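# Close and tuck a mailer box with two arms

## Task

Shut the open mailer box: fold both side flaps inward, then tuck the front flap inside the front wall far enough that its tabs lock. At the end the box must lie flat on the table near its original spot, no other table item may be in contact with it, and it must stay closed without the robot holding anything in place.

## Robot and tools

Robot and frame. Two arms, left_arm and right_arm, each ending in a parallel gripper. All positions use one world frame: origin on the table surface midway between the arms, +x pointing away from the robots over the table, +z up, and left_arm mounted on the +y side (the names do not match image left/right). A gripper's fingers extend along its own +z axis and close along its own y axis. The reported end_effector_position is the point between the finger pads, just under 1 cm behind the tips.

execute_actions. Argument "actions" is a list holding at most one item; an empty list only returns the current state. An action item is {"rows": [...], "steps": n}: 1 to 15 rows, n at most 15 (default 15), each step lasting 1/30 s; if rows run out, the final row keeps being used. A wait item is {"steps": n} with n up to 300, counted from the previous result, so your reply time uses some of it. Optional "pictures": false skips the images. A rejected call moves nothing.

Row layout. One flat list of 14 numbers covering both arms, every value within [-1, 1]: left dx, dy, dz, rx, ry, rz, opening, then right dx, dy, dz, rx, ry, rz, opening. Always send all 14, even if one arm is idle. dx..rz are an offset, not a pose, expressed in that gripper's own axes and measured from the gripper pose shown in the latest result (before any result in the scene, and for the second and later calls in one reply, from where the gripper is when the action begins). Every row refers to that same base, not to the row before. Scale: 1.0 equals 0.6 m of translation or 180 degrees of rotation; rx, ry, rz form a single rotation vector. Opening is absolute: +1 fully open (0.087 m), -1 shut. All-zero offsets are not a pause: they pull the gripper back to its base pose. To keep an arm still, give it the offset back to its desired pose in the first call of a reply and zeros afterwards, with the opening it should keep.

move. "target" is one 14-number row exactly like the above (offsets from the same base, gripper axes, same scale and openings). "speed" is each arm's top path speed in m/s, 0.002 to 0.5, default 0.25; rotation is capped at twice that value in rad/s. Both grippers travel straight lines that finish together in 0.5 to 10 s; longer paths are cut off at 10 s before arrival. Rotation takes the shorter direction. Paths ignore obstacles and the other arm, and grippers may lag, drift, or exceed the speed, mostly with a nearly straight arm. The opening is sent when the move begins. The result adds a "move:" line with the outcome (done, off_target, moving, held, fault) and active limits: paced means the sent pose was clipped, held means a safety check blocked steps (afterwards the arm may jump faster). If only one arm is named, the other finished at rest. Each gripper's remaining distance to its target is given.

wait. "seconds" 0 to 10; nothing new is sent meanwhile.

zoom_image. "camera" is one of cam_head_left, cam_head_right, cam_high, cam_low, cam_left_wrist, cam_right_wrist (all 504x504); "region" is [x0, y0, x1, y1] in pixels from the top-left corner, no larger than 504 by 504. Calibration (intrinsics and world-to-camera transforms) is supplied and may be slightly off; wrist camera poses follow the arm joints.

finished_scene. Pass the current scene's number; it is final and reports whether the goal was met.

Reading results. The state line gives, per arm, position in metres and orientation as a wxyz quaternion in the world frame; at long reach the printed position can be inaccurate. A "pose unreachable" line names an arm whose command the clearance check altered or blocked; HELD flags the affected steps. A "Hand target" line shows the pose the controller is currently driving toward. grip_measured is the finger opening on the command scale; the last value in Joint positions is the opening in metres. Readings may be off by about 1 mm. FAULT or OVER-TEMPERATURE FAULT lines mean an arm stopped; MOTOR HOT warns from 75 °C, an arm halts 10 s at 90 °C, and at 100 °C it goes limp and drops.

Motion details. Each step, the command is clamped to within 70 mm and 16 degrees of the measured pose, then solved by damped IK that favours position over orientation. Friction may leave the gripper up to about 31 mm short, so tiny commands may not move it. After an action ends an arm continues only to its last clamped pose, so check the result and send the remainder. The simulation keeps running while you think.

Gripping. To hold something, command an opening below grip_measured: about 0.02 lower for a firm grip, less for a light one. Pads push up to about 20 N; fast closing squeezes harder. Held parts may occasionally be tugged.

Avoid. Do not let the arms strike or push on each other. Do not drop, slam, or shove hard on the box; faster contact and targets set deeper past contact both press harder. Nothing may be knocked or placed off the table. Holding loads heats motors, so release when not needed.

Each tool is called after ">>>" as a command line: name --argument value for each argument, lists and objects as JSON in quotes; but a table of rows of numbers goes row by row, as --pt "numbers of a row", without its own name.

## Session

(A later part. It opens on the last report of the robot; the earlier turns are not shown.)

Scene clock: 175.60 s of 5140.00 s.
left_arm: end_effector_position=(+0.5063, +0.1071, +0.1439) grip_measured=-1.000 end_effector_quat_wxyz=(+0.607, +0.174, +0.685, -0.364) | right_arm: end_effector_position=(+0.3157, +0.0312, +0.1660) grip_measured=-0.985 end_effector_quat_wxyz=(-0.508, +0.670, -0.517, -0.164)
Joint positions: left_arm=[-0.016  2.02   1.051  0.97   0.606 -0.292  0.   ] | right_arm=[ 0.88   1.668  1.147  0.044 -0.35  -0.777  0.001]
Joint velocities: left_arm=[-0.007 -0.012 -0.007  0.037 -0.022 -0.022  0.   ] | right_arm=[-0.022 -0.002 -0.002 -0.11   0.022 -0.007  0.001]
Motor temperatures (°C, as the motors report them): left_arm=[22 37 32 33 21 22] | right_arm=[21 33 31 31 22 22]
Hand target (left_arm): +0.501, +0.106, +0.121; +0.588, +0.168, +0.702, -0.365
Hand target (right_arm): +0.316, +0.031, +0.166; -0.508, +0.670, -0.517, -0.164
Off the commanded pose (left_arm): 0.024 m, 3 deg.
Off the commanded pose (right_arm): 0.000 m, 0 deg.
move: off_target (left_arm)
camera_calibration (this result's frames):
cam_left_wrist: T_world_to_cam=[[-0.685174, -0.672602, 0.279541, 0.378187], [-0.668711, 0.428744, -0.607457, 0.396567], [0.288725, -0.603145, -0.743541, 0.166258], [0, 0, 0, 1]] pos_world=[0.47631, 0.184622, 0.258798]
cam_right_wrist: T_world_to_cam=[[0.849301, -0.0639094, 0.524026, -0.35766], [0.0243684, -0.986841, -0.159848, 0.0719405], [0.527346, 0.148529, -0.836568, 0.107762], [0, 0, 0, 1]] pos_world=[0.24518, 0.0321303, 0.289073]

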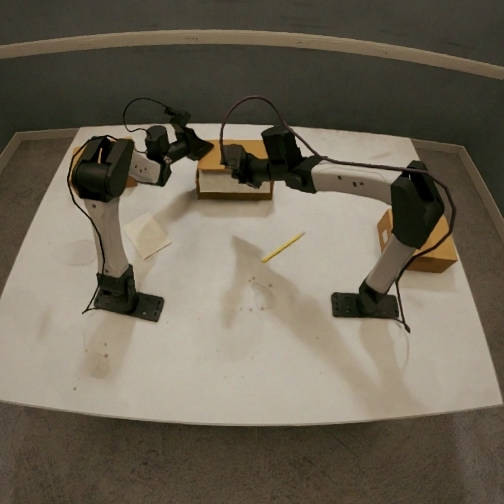

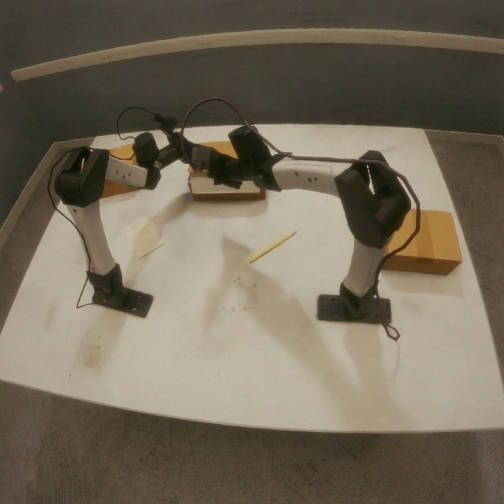

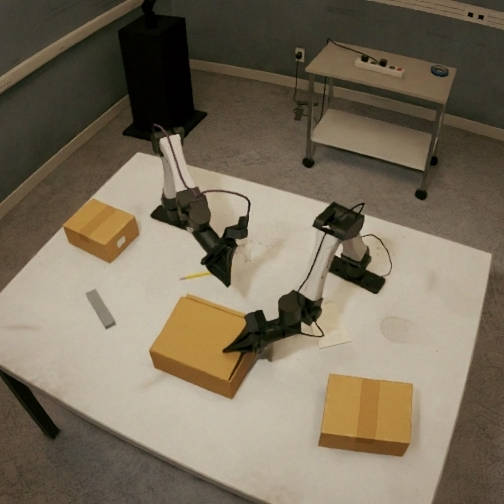

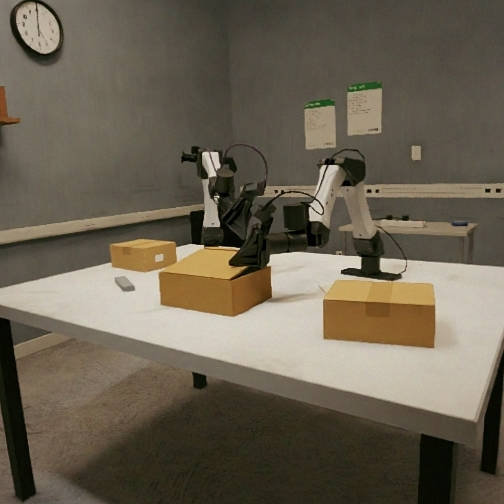

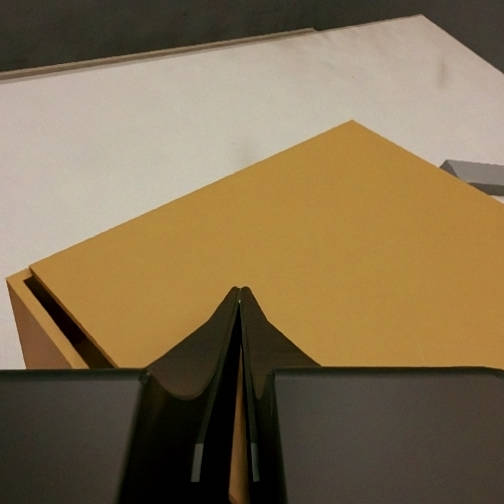

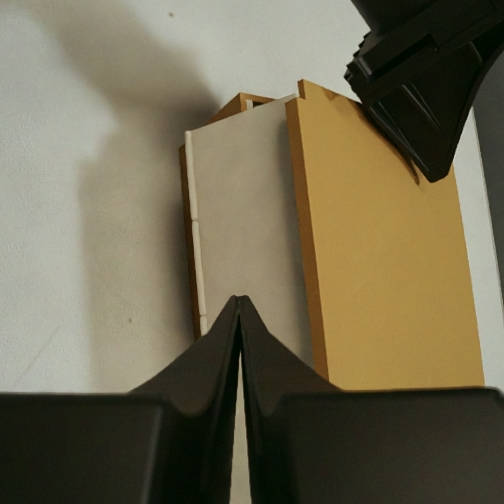

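>>> move --target '[-0.095,-0.035,-0.005,0,0,0,-1, 0.045,-0.017,0.033,0,0,0,-1]' --speed 0.08

>>> move --target '[0,0,0,0,0,0,-1, 0.037,-0.087,0.031,0,0,0,-1]' --speed 0.06

>>> move --target '[0.115,0.04,0.006,0,0,0,-1, 0.04,0.026,0.026,0,0,0,-1]' --speed 0.05

Scene clock: 180.23 s of 5140.00 s.
left_arm: end_effector_position=(+0.5015, +0.1079, +0.2053) grip_measured=-1.000 end_effector_quat_wxyz=(+0.613, +0.177, +0.679, -0.364) | right_arm: end_effector_position=(+0.3335, +0.0287, +0.1364) grip_measured=-0.985 end_effector_quat_wxyz=(-0.495, +0.671, -0.526, -0.166)
Joint positions: left_arm=[-0.016  1.87   1.113  0.777  0.606 -0.292  0.   ] | right_arm=[ 0.84   1.751  1.147  0.09  -0.384 -0.79   0.001]
Joint velocities: left_arm=[ 0.007 -0.007  0.037  0.007 -0.007 -0.066  0.   ] | right_arm=[ 0.002  0.002 -0.017 -0.007 -0.022 -0.022  0.   ]
Motor temperatures (°C, as the motors report them): left_arm=[22 37 32 33 21 22] | right_arm=[21 33 31 31 22 22]
Hand target (left_arm): +0.502, +0.107, +0.205; +0.607, +0.174, +0.684, -0.364
Hand target (right_arm): +0.341, +0.033, +0.143; -0.508, +0.670, -0.517, -0.164
Off the commanded pose (left_arm): 0.002 m, 1 deg.
Off the commanded pose (right_arm): 0.011 m, 2 deg.
After step 90, 0.33 s passed at rest.
move: off_target (right_arm)
camera_calibration (this result's frames):
cam_left_wrist: T_world_to_cam=[[-0.690014, -0.671704, 0.26962, 0.362689], [-0.657887, 0.426734, -0.62055, 0.42773], [0.301769, -0.605568, -0.736358, 0.206087], [0, 0, 0, 1]] pos_world=[0.469468, 0.185892, 0.319393]
cam_right_wrist: T_world_to_cam=[[0.862423, -0.0575161, 0.502909, -0.359072], [0.0158673, -0.989964, -0.140429, 0.0645503], [0.505939, 0.129089, -0.852855, 0.0839127], [0, 0, 0, 1]] pos_world=[0.266193, 0.0324178, 0.261211]

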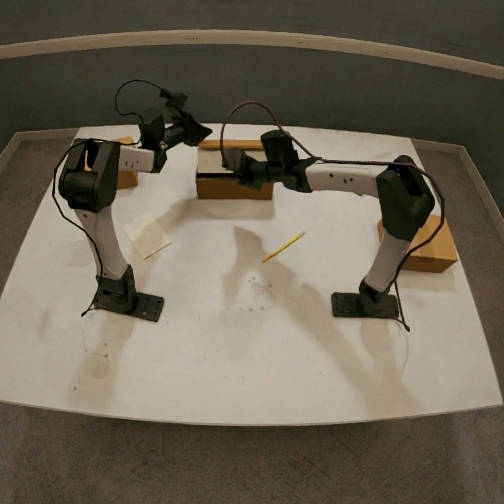

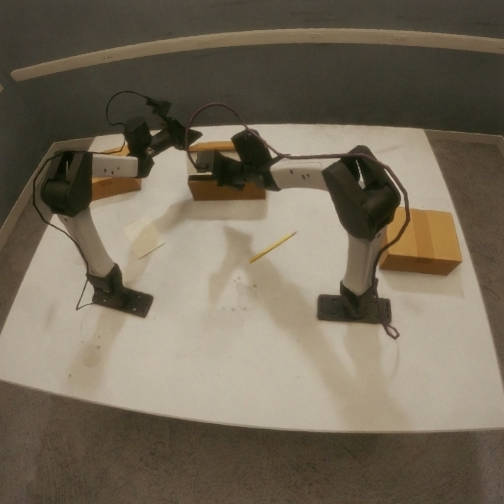

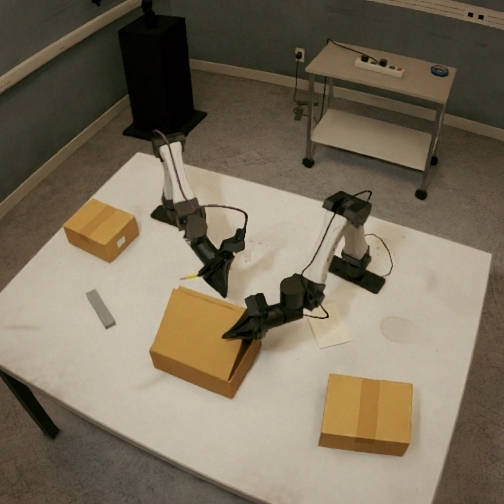

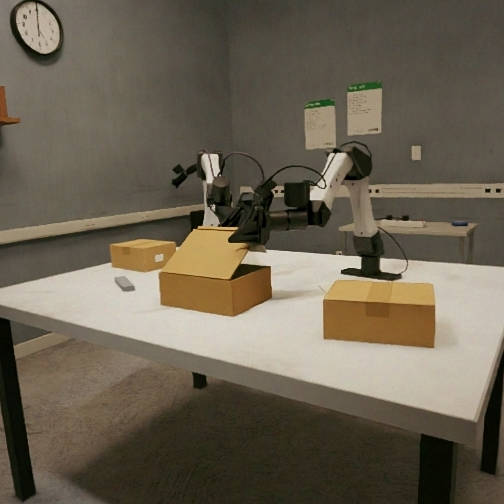

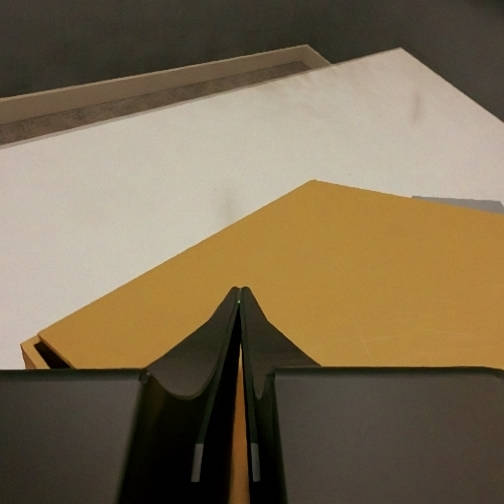

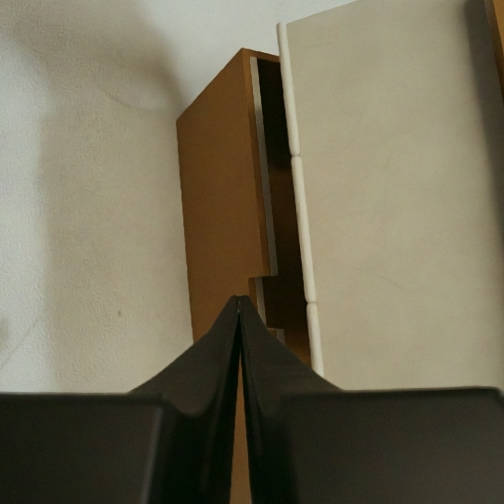

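Scene clock: 181.53 s of 5140.00 s.
left_arm: end_effector_position=(+0.5021, +0.1082, +0.2067) grip_measured=-1.000 end_effector_quat_wxyz=(+0.616, +0.177, +0.677, -0.363) | right_arm: end_effector_position=(+0.3828, +0.0271, +0.1272) grip_measured=-0.985 end_effector_quat_wxyz=(-0.481, +0.672, -0.536, -0.173)
Joint positions: left_arm=[-0.016  1.87   1.113  0.784  0.604 -0.292  0.   ] | right_arm=[ 0.747  1.899  1.329  0.006 -0.468 -0.831  0.001]
Joint velocities: left_arm=[ 0.007  0.017 -0.012  0.022  0.022 -0.022  0.   ] | right_arm=[ 0.007 -0.007  0.002 -0.051  0.007  0.022  0.   ]
Motor temperatures (°C, as the motors report them): left_arm=[22 38 32 33 21 22] | right_arm=[21 33 31 31 22 22]
Hand target (left_arm): +0.502, +0.108, +0.205; +0.613, +0.177, +0.679, -0.364
Hand target (right_arm): +0.393, +0.029, +0.137; -0.495, +0.671, -0.527, -0.166
Off the commanded pose (left_arm): 0.002 m, 0 deg.
Off the commanded pose (right_arm): 0.014 m, 2 deg.
move: off_target (right_arm)
camera_calibration (this result's frames):
cam_left_wrist: T_world_to_cam=[[-0.690281, -0.672933, 0.265845, 0.363862], [-0.654661, 0.424419, -0.62553, 0.42856], [0.30811, -0.605829, -0.733512, 0.203392], [0, 0, 0, 1]] pos_world=[0.469062, 0.186186, 0.320537]
cam_right_wrist: T_world_to_cam=[[0.878255, -0.0517583, 0.475383, -0.399824], [0.0101, -0.991896, -0.126654, 0.0614138], [0.478085, 0.116036, -0.870615, 0.0646739], [0, 0, 0, 1]] pos_world=[0.319608, 0.0327173, 0.254154]

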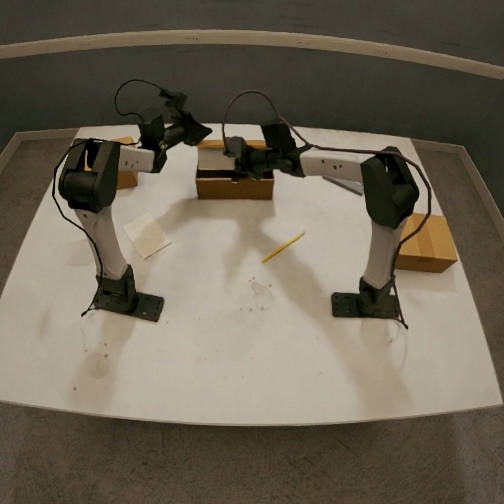

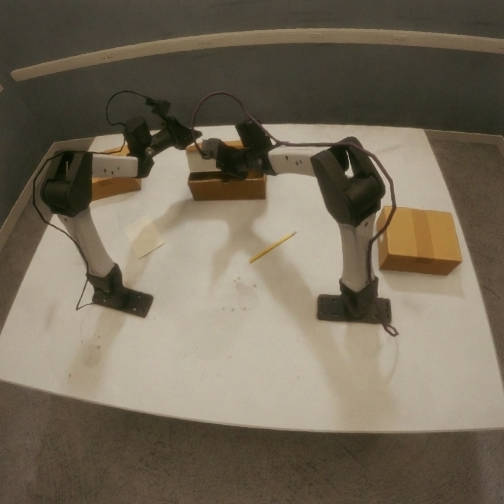

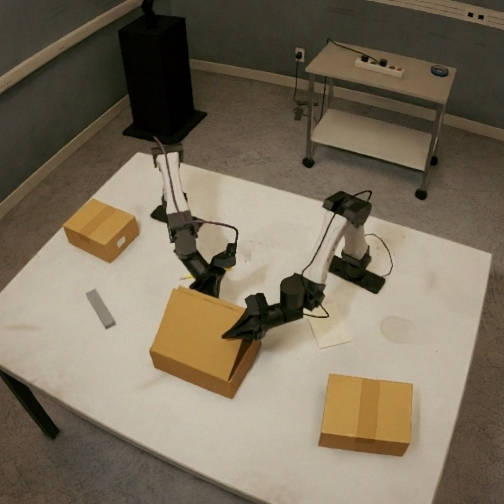

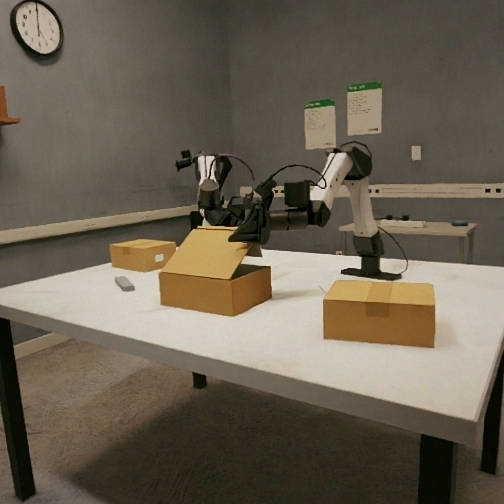

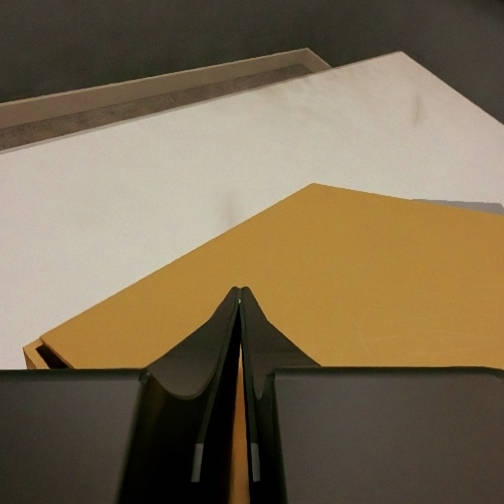

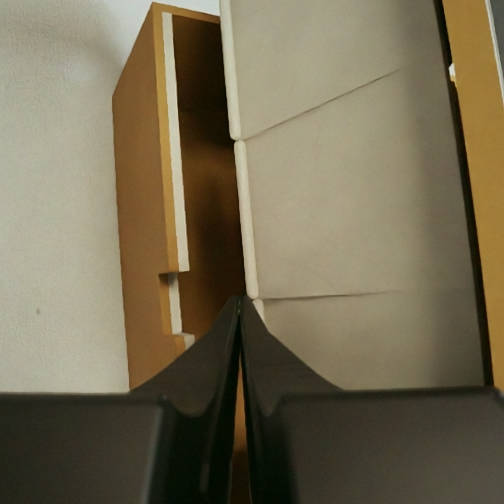

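Scene clock: 183.37 s of 5140.00 s.
left_arm: end_effector_position=(+0.5145, +0.1068, +0.1796) grip_measured=-1.000 end_effector_quat_wxyz=(+0.657, +0.188, +0.636, -0.358) | right_arm: end_effector_position=(+0.3802, +0.0261, +0.1076) grip_measured=-0.985 end_effector_quat_wxyz=(-0.482, +0.672, -0.535, -0.174)
Joint positions: left_arm=[-0.016  2.017  1.074  1.088  0.597 -0.293  0.   ] | right_arm=[ 0.748  1.917  1.266  0.089 -0.472 -0.83   0.001]
Joint velocities: left_arm=[ 0.007 -0.007 -0.017 -0.037 -0.037  0.051  0.   ] | right_arm=[-0.002  0.007 -0.007 -0.081  0.066  0.037 -0.001]
Motor temperatures (°C, as the motors report them): left_arm=[22 37 32 33 21 22] | right_arm=[21 33 31 31 22 22]
Hand target (left_arm): +0.506, +0.107, +0.135; +0.616, +0.177, +0.677, -0.363
Hand target (right_arm): +0.382, +0.027, +0.095; -0.481, +0.672, -0.536, -0.173
Off the commanded pose (left_arm): 0.046 m, 7 deg.
Off the commanded pose (right_arm): 0.013 m, 0 deg.
move: off_target (left_arm, right_arm)
camera_calibration (this result's frames):
cam_left_wrist: T_world_to_cam=[[-0.712387, -0.672581, 0.200348, 0.401886], [-0.580718, 0.404662, -0.70641, 0.398945], [0.394045, -0.619583, -0.678856, 0.126291], [0, 0, 0, 1]] pos_world=[0.468208, 0.187111, 0.287035]
cam_right_wrist: T_world_to_cam=[[0.878241, -0.0506856, 0.475525, -0.38827], [0.0133677, -0.991377, -0.130358, 0.0570372], [0.478031, 0.120843, -0.86999, 0.0487281], [0, 0, 0, 1]] pos_world=[0.316938, 0.0309772, 0.23446]

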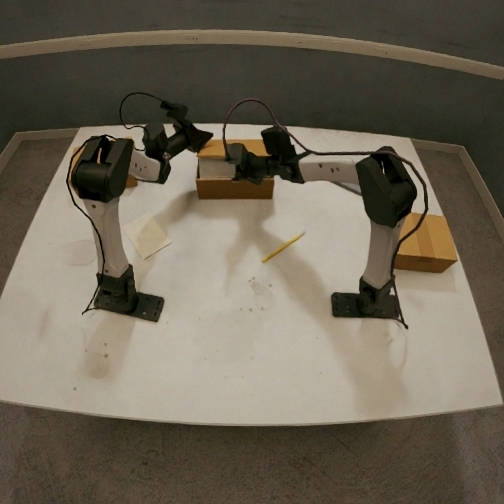

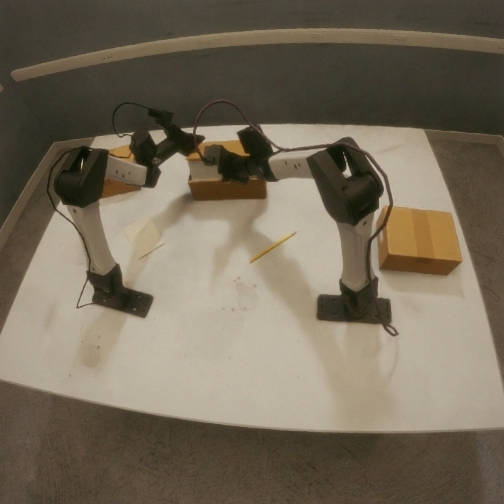

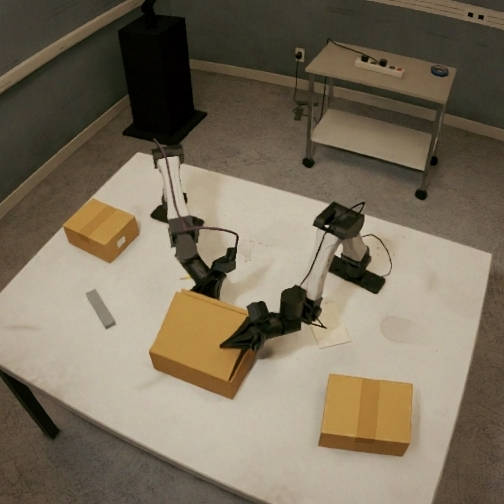

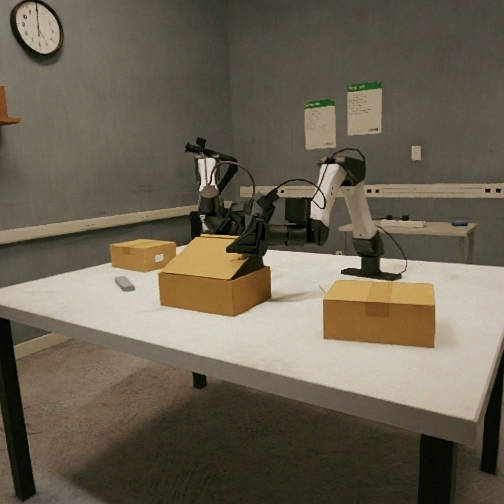

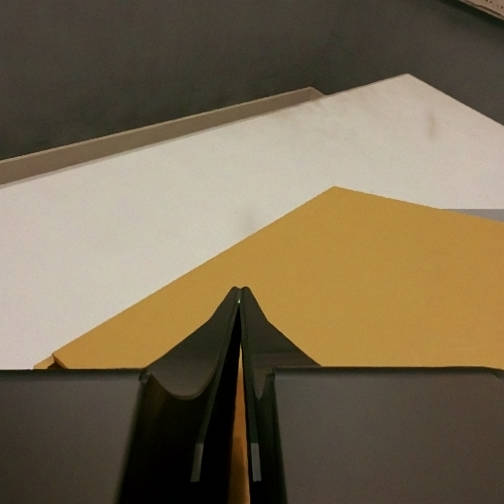

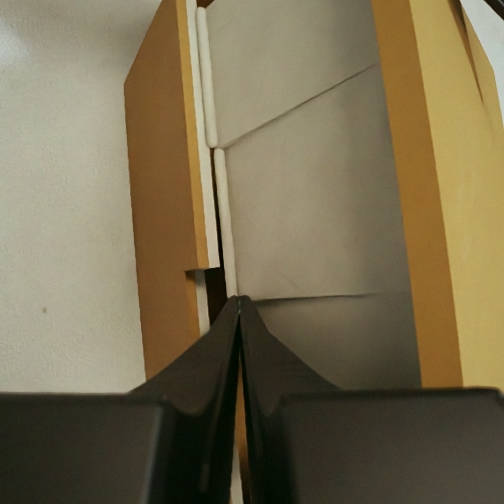

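>>> move --target '[-0.03,-0.01,0,0,0,0,-1, -0.018,-0.067,-0.01,0,0,0,-1]' --speed 0.05

>>> move --target '[0.1,0.03,0,0,0,0,-1, 0,0,0,0,0,0,-1]' --speed 0.05

Scene clock: 186.57 s of 5140.00 s.
left_arm: end_effector_position=(+0.5111, +0.1085, +0.2056) grip_measured=-1.000 end_effector_quat_wxyz=(+0.672, +0.190, +0.622, -0.354) | right_arm: end_effector_position=(+0.3968, +0.0236, +0.1283) grip_measured=-0.985 end_effector_quat_wxyz=(-0.467, +0.671, -0.545, -0.185)
Joint positions: left_arm=[-0.016  1.962  1.074  1.074  0.59  -0.293  0.   ] | right_arm=[ 0.712  1.945  1.421 -0.08  -0.513 -0.838  0.001]
Joint velocities: left_arm=[-0.012  0.017 -0.007 -0.037  0.007 -0.095  0.   ] | right_arm=[-0.007 -0.017 -0.012 -0.022 -0.007  0.007 -0.   ]
Motor temperatures (°C, as the motors report them): left_arm=[22 37 32 33 21 22] | right_arm=[21 33 31 31 22 22]
Hand target (left_arm): +0.511, +0.107, +0.199; +0.658, +0.188, +0.636, -0.358
Hand target (right_arm): +0.410, +0.025, +0.137; -0.483, +0.671, -0.535, -0.174
Off the commanded pose (left_arm): 0.007 m, 2 deg.
Off the commanded pose (right_arm): 0.016 m, 2 deg.
move: off_target (right_arm)
camera_calibration (this result's frames):
cam_left_wrist: T_world_to_cam=[[-0.715243, -0.676031, 0.177229, 0.401953], [-0.554305, 0.394295, -0.732992, 0.407712], [0.425645, -0.622506, -0.656744, 0.125903], [0, 0, 0, 1]] pos_world=[0.459901, 0.18935, 0.310298]
cam_right_wrist: T_world_to_cam=[[0.897015, -0.0431629, 0.439887, -0.415926], [0.0104527, -0.992871, -0.118738, 0.0568054], [0.441876, 0.111108, -0.890169, 0.0762283], [0, 0, 0, 1]] pos_world=[0.338815, 0.0299782, 0.257562]

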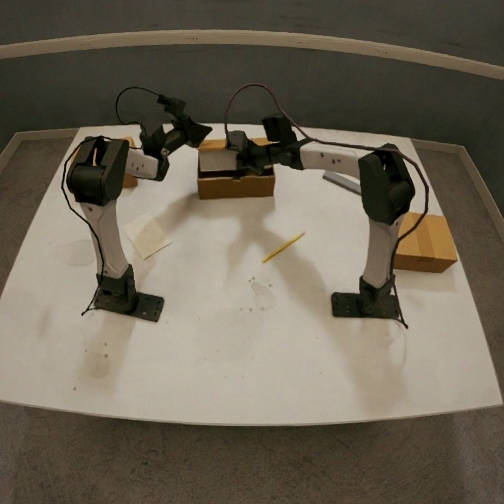

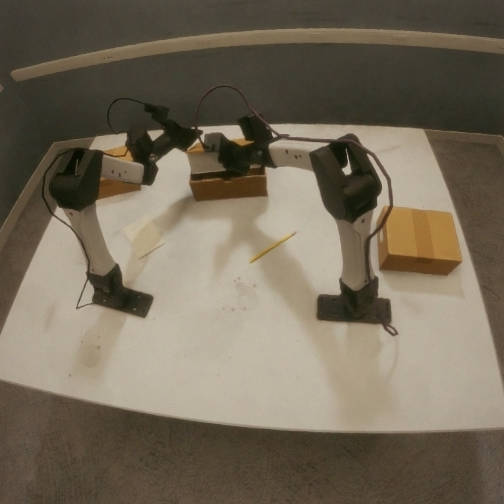

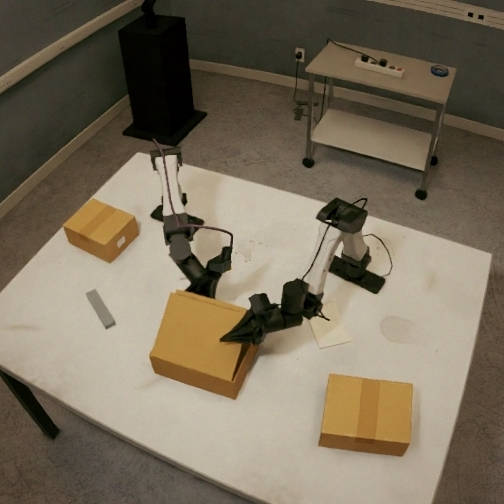

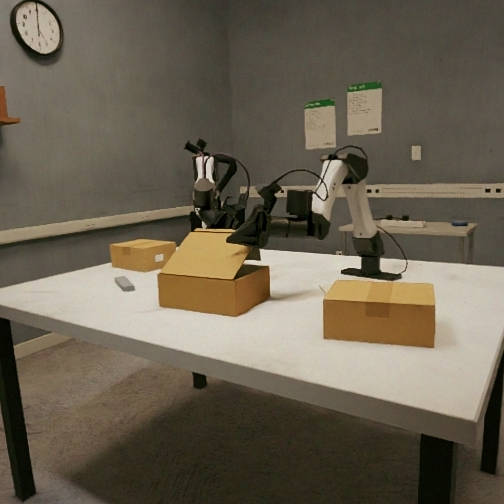

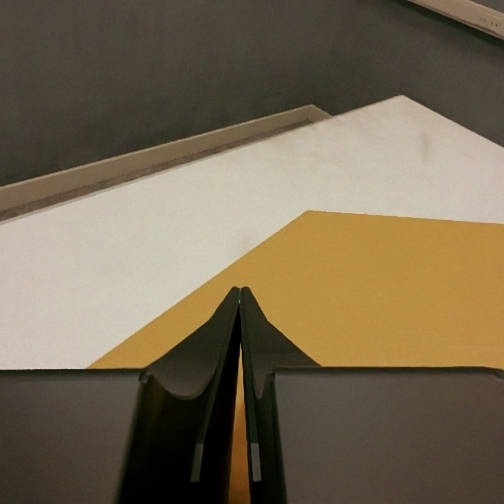

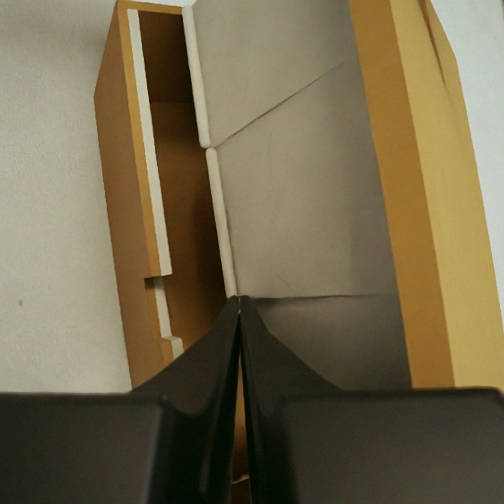

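Scene clock: 188.13 s of 5140.00 s.
left_arm: end_effector_position=(+0.5225, +0.1072, +0.1650) grip_measured=-1.000 end_effector_quat_wxyz=(+0.688, +0.192, +0.605, -0.352) | right_arm: end_effector_position=(+0.3912, +0.0210, +0.1223) grip_measured=-0.985 end_effector_quat_wxyz=(-0.452, +0.674, -0.552, -0.193)
Joint positions: left_arm=[-0.016  2.128  1.074  1.289  0.583 -0.297  0.   ] | right_arm=[ 0.712  1.945  1.421 -0.115 -0.521 -0.835  0.001]
Joint velocities: left_arm=[-0.007  0.017  0.007 -0.066 -0.051  0.022  0.   ] | right_arm=[-0.007  0.002  0.002 -0.007 -0.051 -0.022  0.   ]
Motor temperatures (°C, as the motors report them): left_arm=[22 37 32 32 21 22] | right_arm=[21 33 31 31 22 22]
Hand target (left_arm): +0.521, +0.106, +0.144; +0.672, +0.190, +0.622, -0.354
Hand target (right_arm): +0.397, +0.023, +0.128; -0.467, +0.671, -0.545, -0.185
Off the commanded pose (left_arm): 0.021 m, 3 deg.
Off the commanded pose (right_arm): 0.009 m, 2 deg.
move: off_target (left_arm)
camera_calibration (this result's frames):
cam_left_wrist: T_world_to_cam=[[-0.718494, -0.67824, 0.154133, 0.422164], [-0.523495, 0.381422, -0.761886, 0.374785], [0.457952, -0.628098, -0.629105, 0.0727727], [0, 0, 0, 1]] pos_world=[0.466194, 0.189085, 0.266256]
cam_right_wrist: T_world_to_cam=[[0.910981, -0.031513, 0.411242, -0.41054], [0.0118127, -0.994674, -0.102388, 0.0510283], [0.412278, 0.0981316, -0.905758, 0.0874688], [0, 0, 0, 1]] pos_world=[0.33733, 0.0292358, 0.253281]

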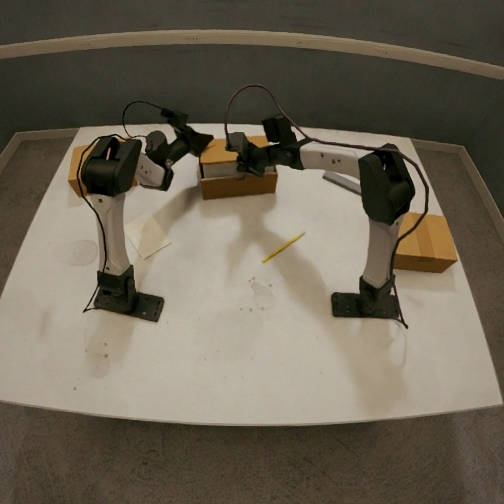

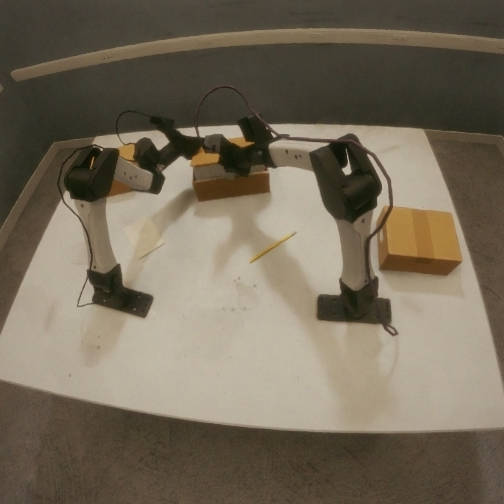

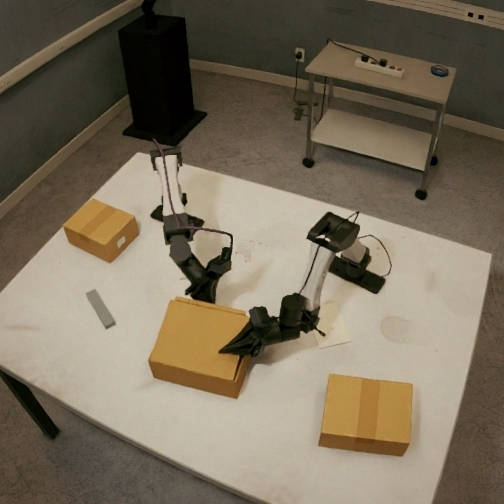

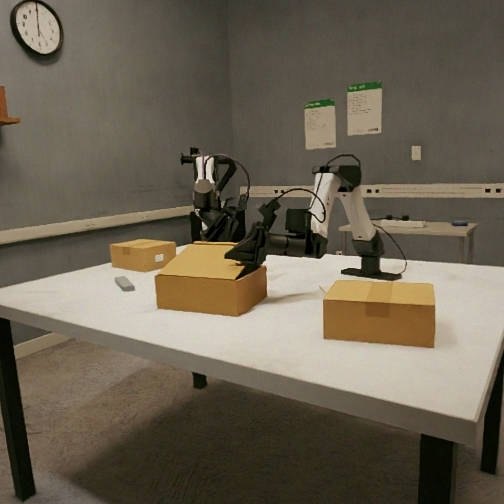

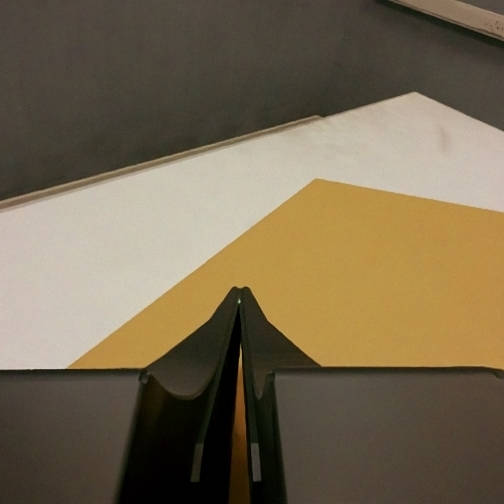

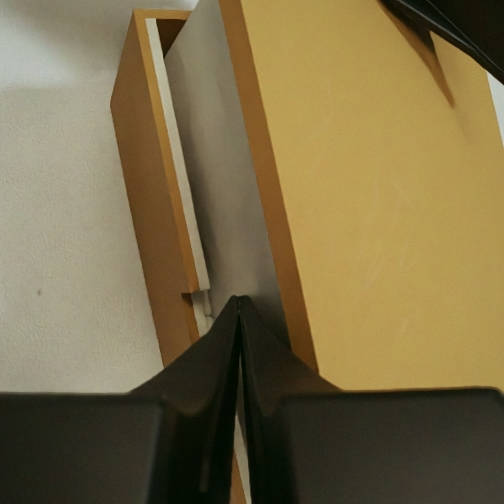

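>>> execute_actions --actions '[]'

Scene clock: 196.63 s of 5140.00 s.
left_arm: end_effector_position=(+0.5225, +0.1072, +0.1650) grip_measured=-1.000 end_effector_quat_wxyz=(+0.688, +0.192, +0.605, -0.352) | right_arm: end_effector_position=(+0.3912, +0.0210, +0.1223) grip_measured=-0.985 end_effector_quat_wxyz=(-0.452, +0.674, -0.552, -0.193)
Joint positions: left_arm=[-0.016  2.129  1.074  1.29   0.583 -0.297  0.   ] | right_arm=[ 0.712  1.945  1.421 -0.115 -0.521 -0.835  0.001]
Joint velocities: left_arm=[ 0.002  0.002  0.012 -0.081  0.022  0.007  0.   ] | right_arm=[ 0.012  0.007 -0.012 -0.051  0.095  0.066  0.   ]
Motor temperatures (°C, as the motors report them): left_arm=[22 37 31 32 21 22] | right_arm=[21 34 31 32 22 22]
Hand target (left_arm): +0.521, +0.106, +0.144; +0.672, +0.190, +0.622, -0.354
Hand target (right_arm): +0.397, +0.023, +0.128; -0.467, +0.671, -0.545, -0.185
Off the commanded pose (left_arm): 0.021 m, 3 deg.
Off the commanded pose (right_arm): 0.009 m, 2 deg.
Steps of this call (steps 1 to 90: nothing new was sent; then 5.50 s passed at rest). Readings (end_effector_position):
1: left_arm (+0.5225, +0.1072, +0.1649) | right_arm (+0.3912, +0.0210, +0.1223)
2: left_arm (+0.5225, +0.1072, +0.1649) | right_arm (+0.3912, +0.0210, +0.1223)
4: left_arm (+0.5225, +0.1072, +0.1650) | right_arm (+0.3912, +0.0210, +0.1223)
8: left_arm (+0.5225, +0.1072, +0.1650) | right_arm (+0.3912, +0.0210, +0.1223)
90: the state above
camera_calibration (this result's frames):
cam_left_wrist: T_world_to_cam=[[-0.718609, -0.678219, 0.153688, 0.422292], [-0.522923, 0.381316, -0.762331, 0.374611], [0.458424, -0.628186, -0.628674, 0.0724896], [0, 0, 0, 1]] pos_world=[0.466125, 0.189098, 0.266249]
cam_right_wrist: T_world_to_cam=[[0.910981, -0.031513, 0.411242, -0.41054], [0.0118127, -0.994674, -0.102388, 0.0510283], [0.412278, 0.0981316, -0.905758, 0.0874688], [0, 0, 0, 1]] pos_world=[0.33733, 0.0292358, 0.253281]

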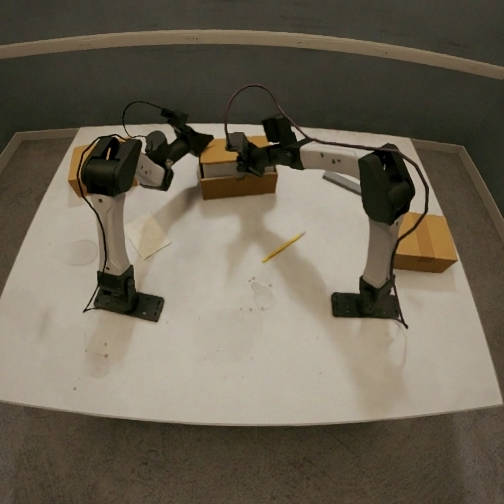

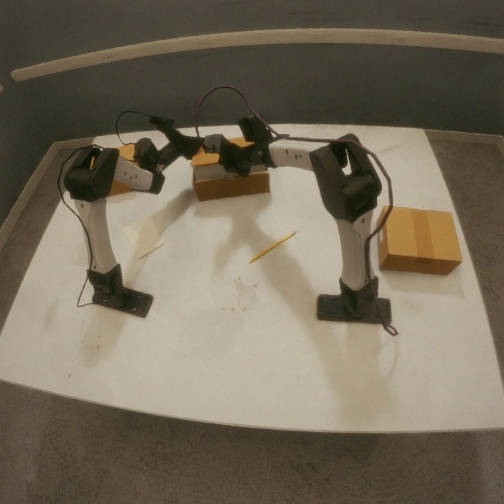

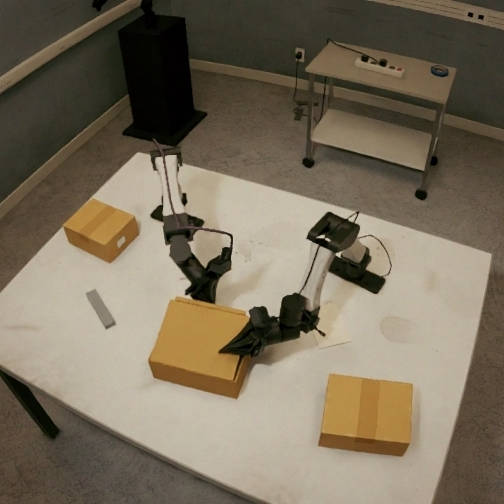

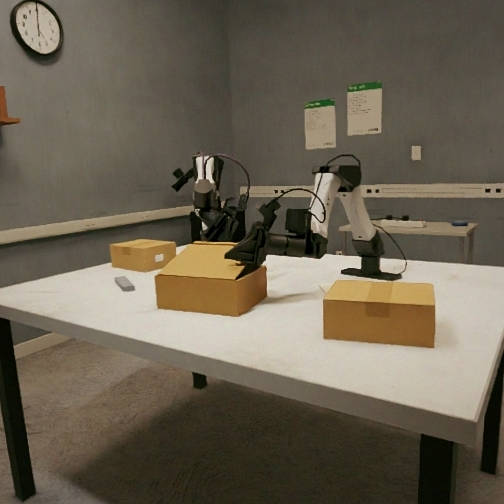

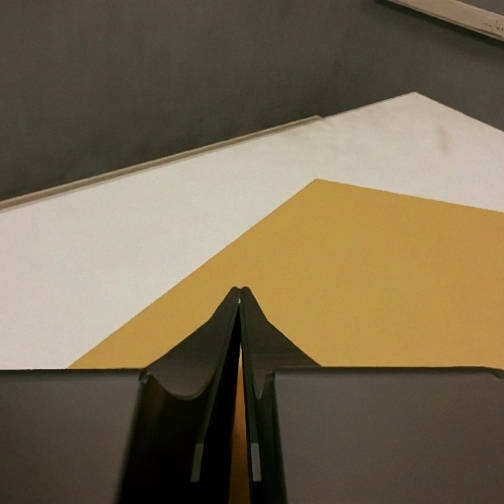

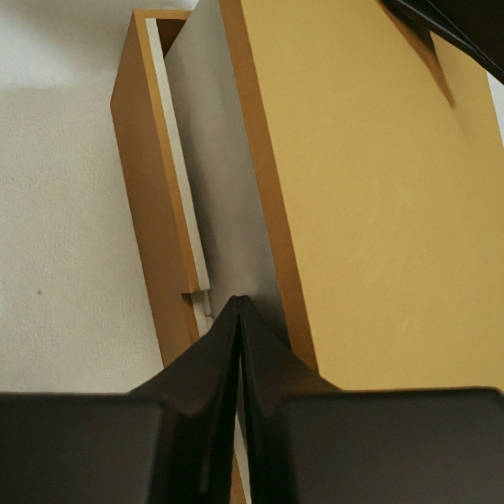

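>>> move --target '[0.04,0.01,0,0,0,0,-1,-0.07,0.1,-0.04,0,0,0,-1]' --speed 0.08

>>> move --target '[0.09,0.03,0,0,0,0,-1,0,0,0,0,0,0,-1]' --speed 0.06

Scene clock: 200.33 s of 5140.00 s.
left_arm: end_effector_position=(+0.5243, +0.1069, +0.1463) grip_measured=-1.000 end_effector_quat_wxyz=(+0.689, +0.192, +0.604, -0.352) | right_arm: end_effector_position=(+0.3190, +0.0272, +0.1352) grip_measured=-0.985 end_effector_quat_wxyz=(-0.440, +0.680, -0.553, -0.195)
Joint positions: left_arm=[-0.016  2.191  1.074  1.355  0.583 -0.297  0.   ] | right_arm=[ 0.844  1.759  1.243 -0.111 -0.421 -0.759  0.001]
Joint velocities: left_arm=[ 0.007  0.012  0.017 -0.022 -0.051 -0.022  0.   ] | right_arm=[ 0.007 -0.002 -0.002 -0.037 -0.066  0.081  0.001]
Motor temperatures (°C, as the motors report them): left_arm=[22 37 31 32 21 22] | right_arm=[21 34 31 32 22 22]
Hand target (left_arm): +0.527, +0.105, +0.140; +0.688, +0.192, +0.605, -0.352
Hand target (right_arm): +0.317, +0.026, +0.142; -0.451, +0.674, -0.552, -0.192
Off the commanded pose (left_arm): 0.006 m, 0 deg.
Off the commanded pose (right_arm): 0.008 m, 2 deg.
move: done
camera_calibration (this result's frames):
cam_left_wrist: T_world_to_cam=[[-0.719068, -0.678134, 0.151909, 0.426751], [-0.520633, 0.380891, -0.764109, 0.360524], [0.460307, -0.628535, -0.626945, 0.0584531], [0, 0, 0, 1]] pos_world=[0.467657, 0.188814, 0.247299]
cam_right_wrist: T_world_to_cam=[[0.917161, -0.013291, 0.398294, -0.350583], [0.0218058, -0.996273, -0.0834583, 0.0536485], [0.397919, 0.0852298, -0.913453, 0.134283], [0, 0, 0, 1]] pos_world=[0.266937, 0.0373439, 0.266774]

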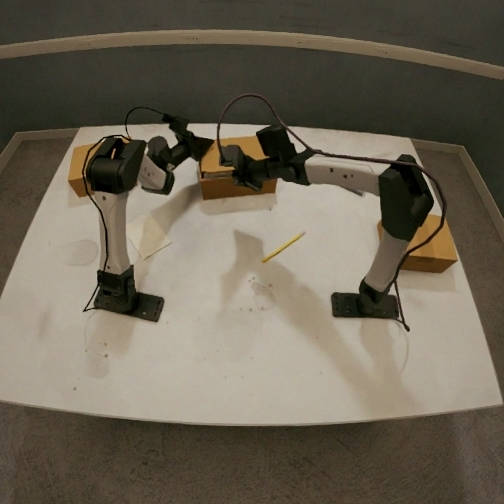

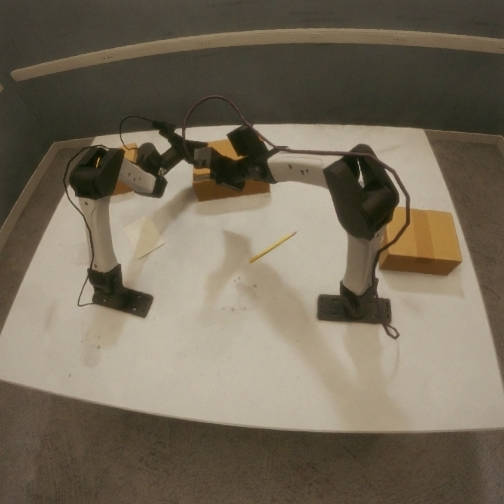

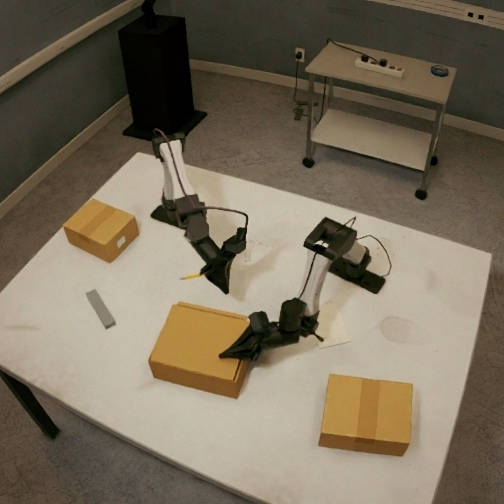

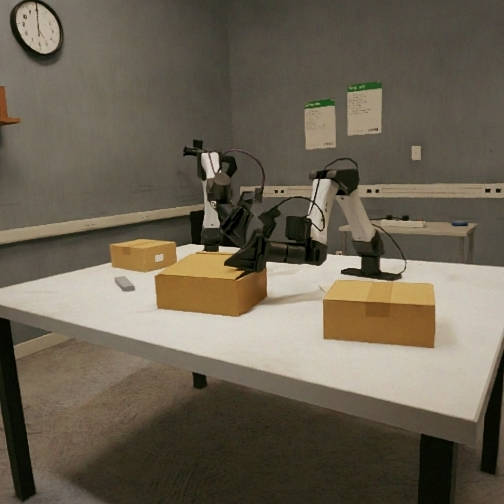

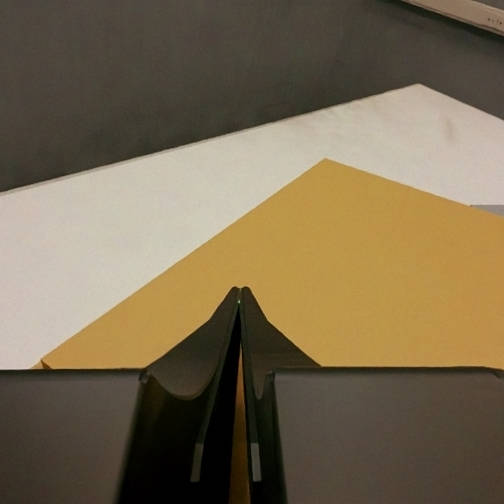

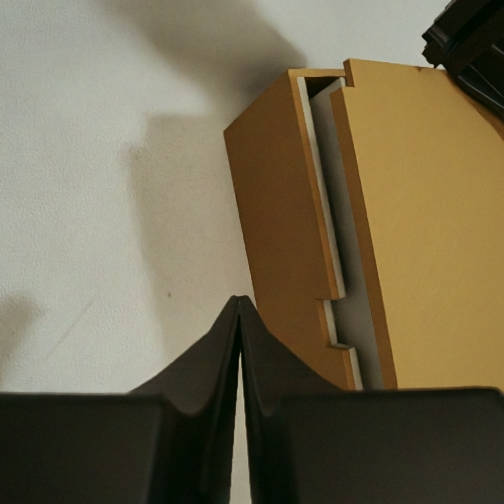

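Scene clock: 201.53 s of 5140.00 s.
left_arm: end_effector_position=(+0.5305, +0.1058, +0.1394) grip_measured=-1.000 end_effector_quat_wxyz=(+0.727, +0.201, +0.556, -0.350) | right_arm: end_effector_position=(+0.3190, +0.0271, +0.1352) grip_measured=-0.985 end_effector_quat_wxyz=(-0.440, +0.680, -0.553, -0.195)
Joint positions: left_arm=[-0.015  2.322  1.12   1.57   0.581 -0.31   0.   ] | right_arm=[ 0.844  1.759  1.243 -0.111 -0.42  -0.759  0.001]
Joint velocities: left_arm=[ 0.007  0.007 -0.012  0.051  0.022 -0.081  0.   ] | right_arm=[-0.022  0.012  0.002  0.007 -0.037 -0.022  0.   ]
Motor temperatures (°C, as the motors report them): left_arm=[22 37 31 32 21 22] | right_arm=[21 34 31 32 22 22]
Hand target (left_arm): +0.533, +0.106, +0.091; +0.689, +0.192, +0.604, -0.352
Hand target (right_arm): +0.319, +0.027, +0.135; -0.440, +0.680, -0.553, -0.195
Off the commanded pose (left_arm): 0.049 m, 7 deg.
Off the commanded pose (right_arm): 0.000 m, 0 deg.
move: off_target (left_arm)
camera_calibration (this result's frames):
cam_left_wrist: T_world_to_cam=[[-0.734039, -0.673401, 0.0878481, 0.447877], [-0.425204, 0.354873, -0.832626, 0.320616], [0.529516, -0.648534, -0.546824, 0.00483978], [0, 0, 0, 1]] pos_world=[0.462524, 0.190962, 0.230255]
cam_right_wrist: T_world_to_cam=[[0.917093, -0.013512, 0.398443, -0.350623], [0.0215116, -0.996292, -0.0832991, 0.0536837], [0.398092, 0.0849642, -0.913402, 0.1342], [0, 0, 0, 1]] pos_world=[0.266976, 0.0373449, 0.266754]

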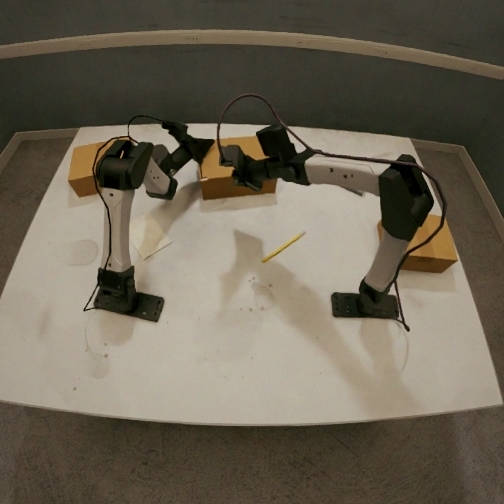

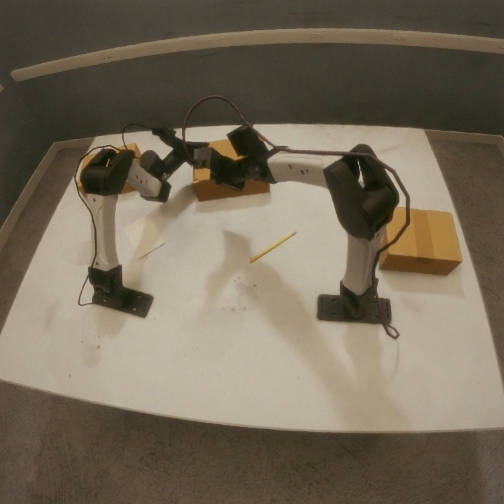

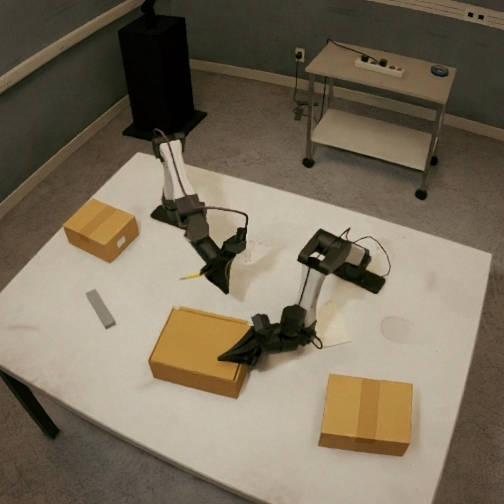

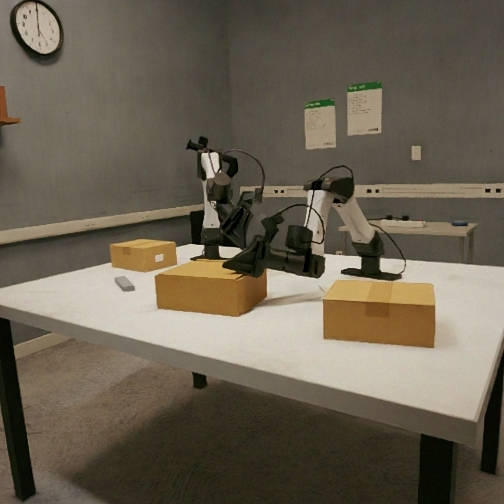

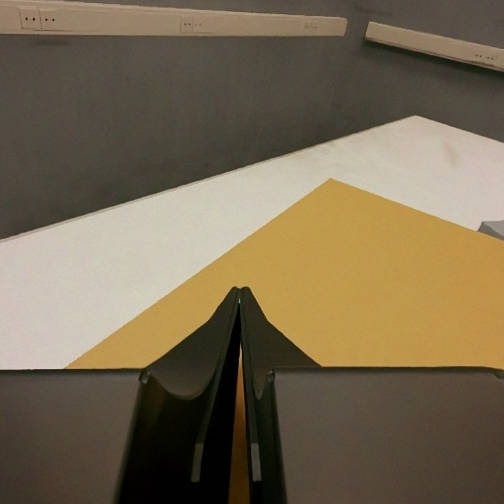

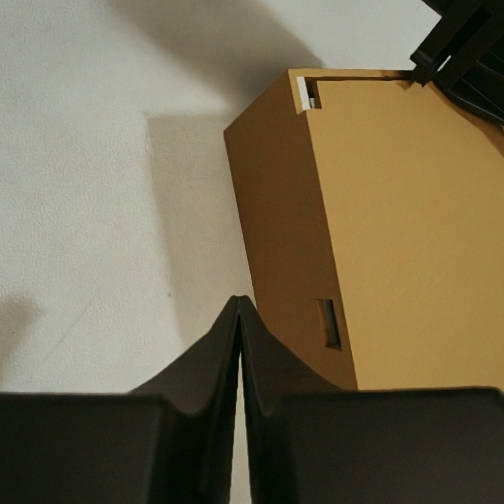

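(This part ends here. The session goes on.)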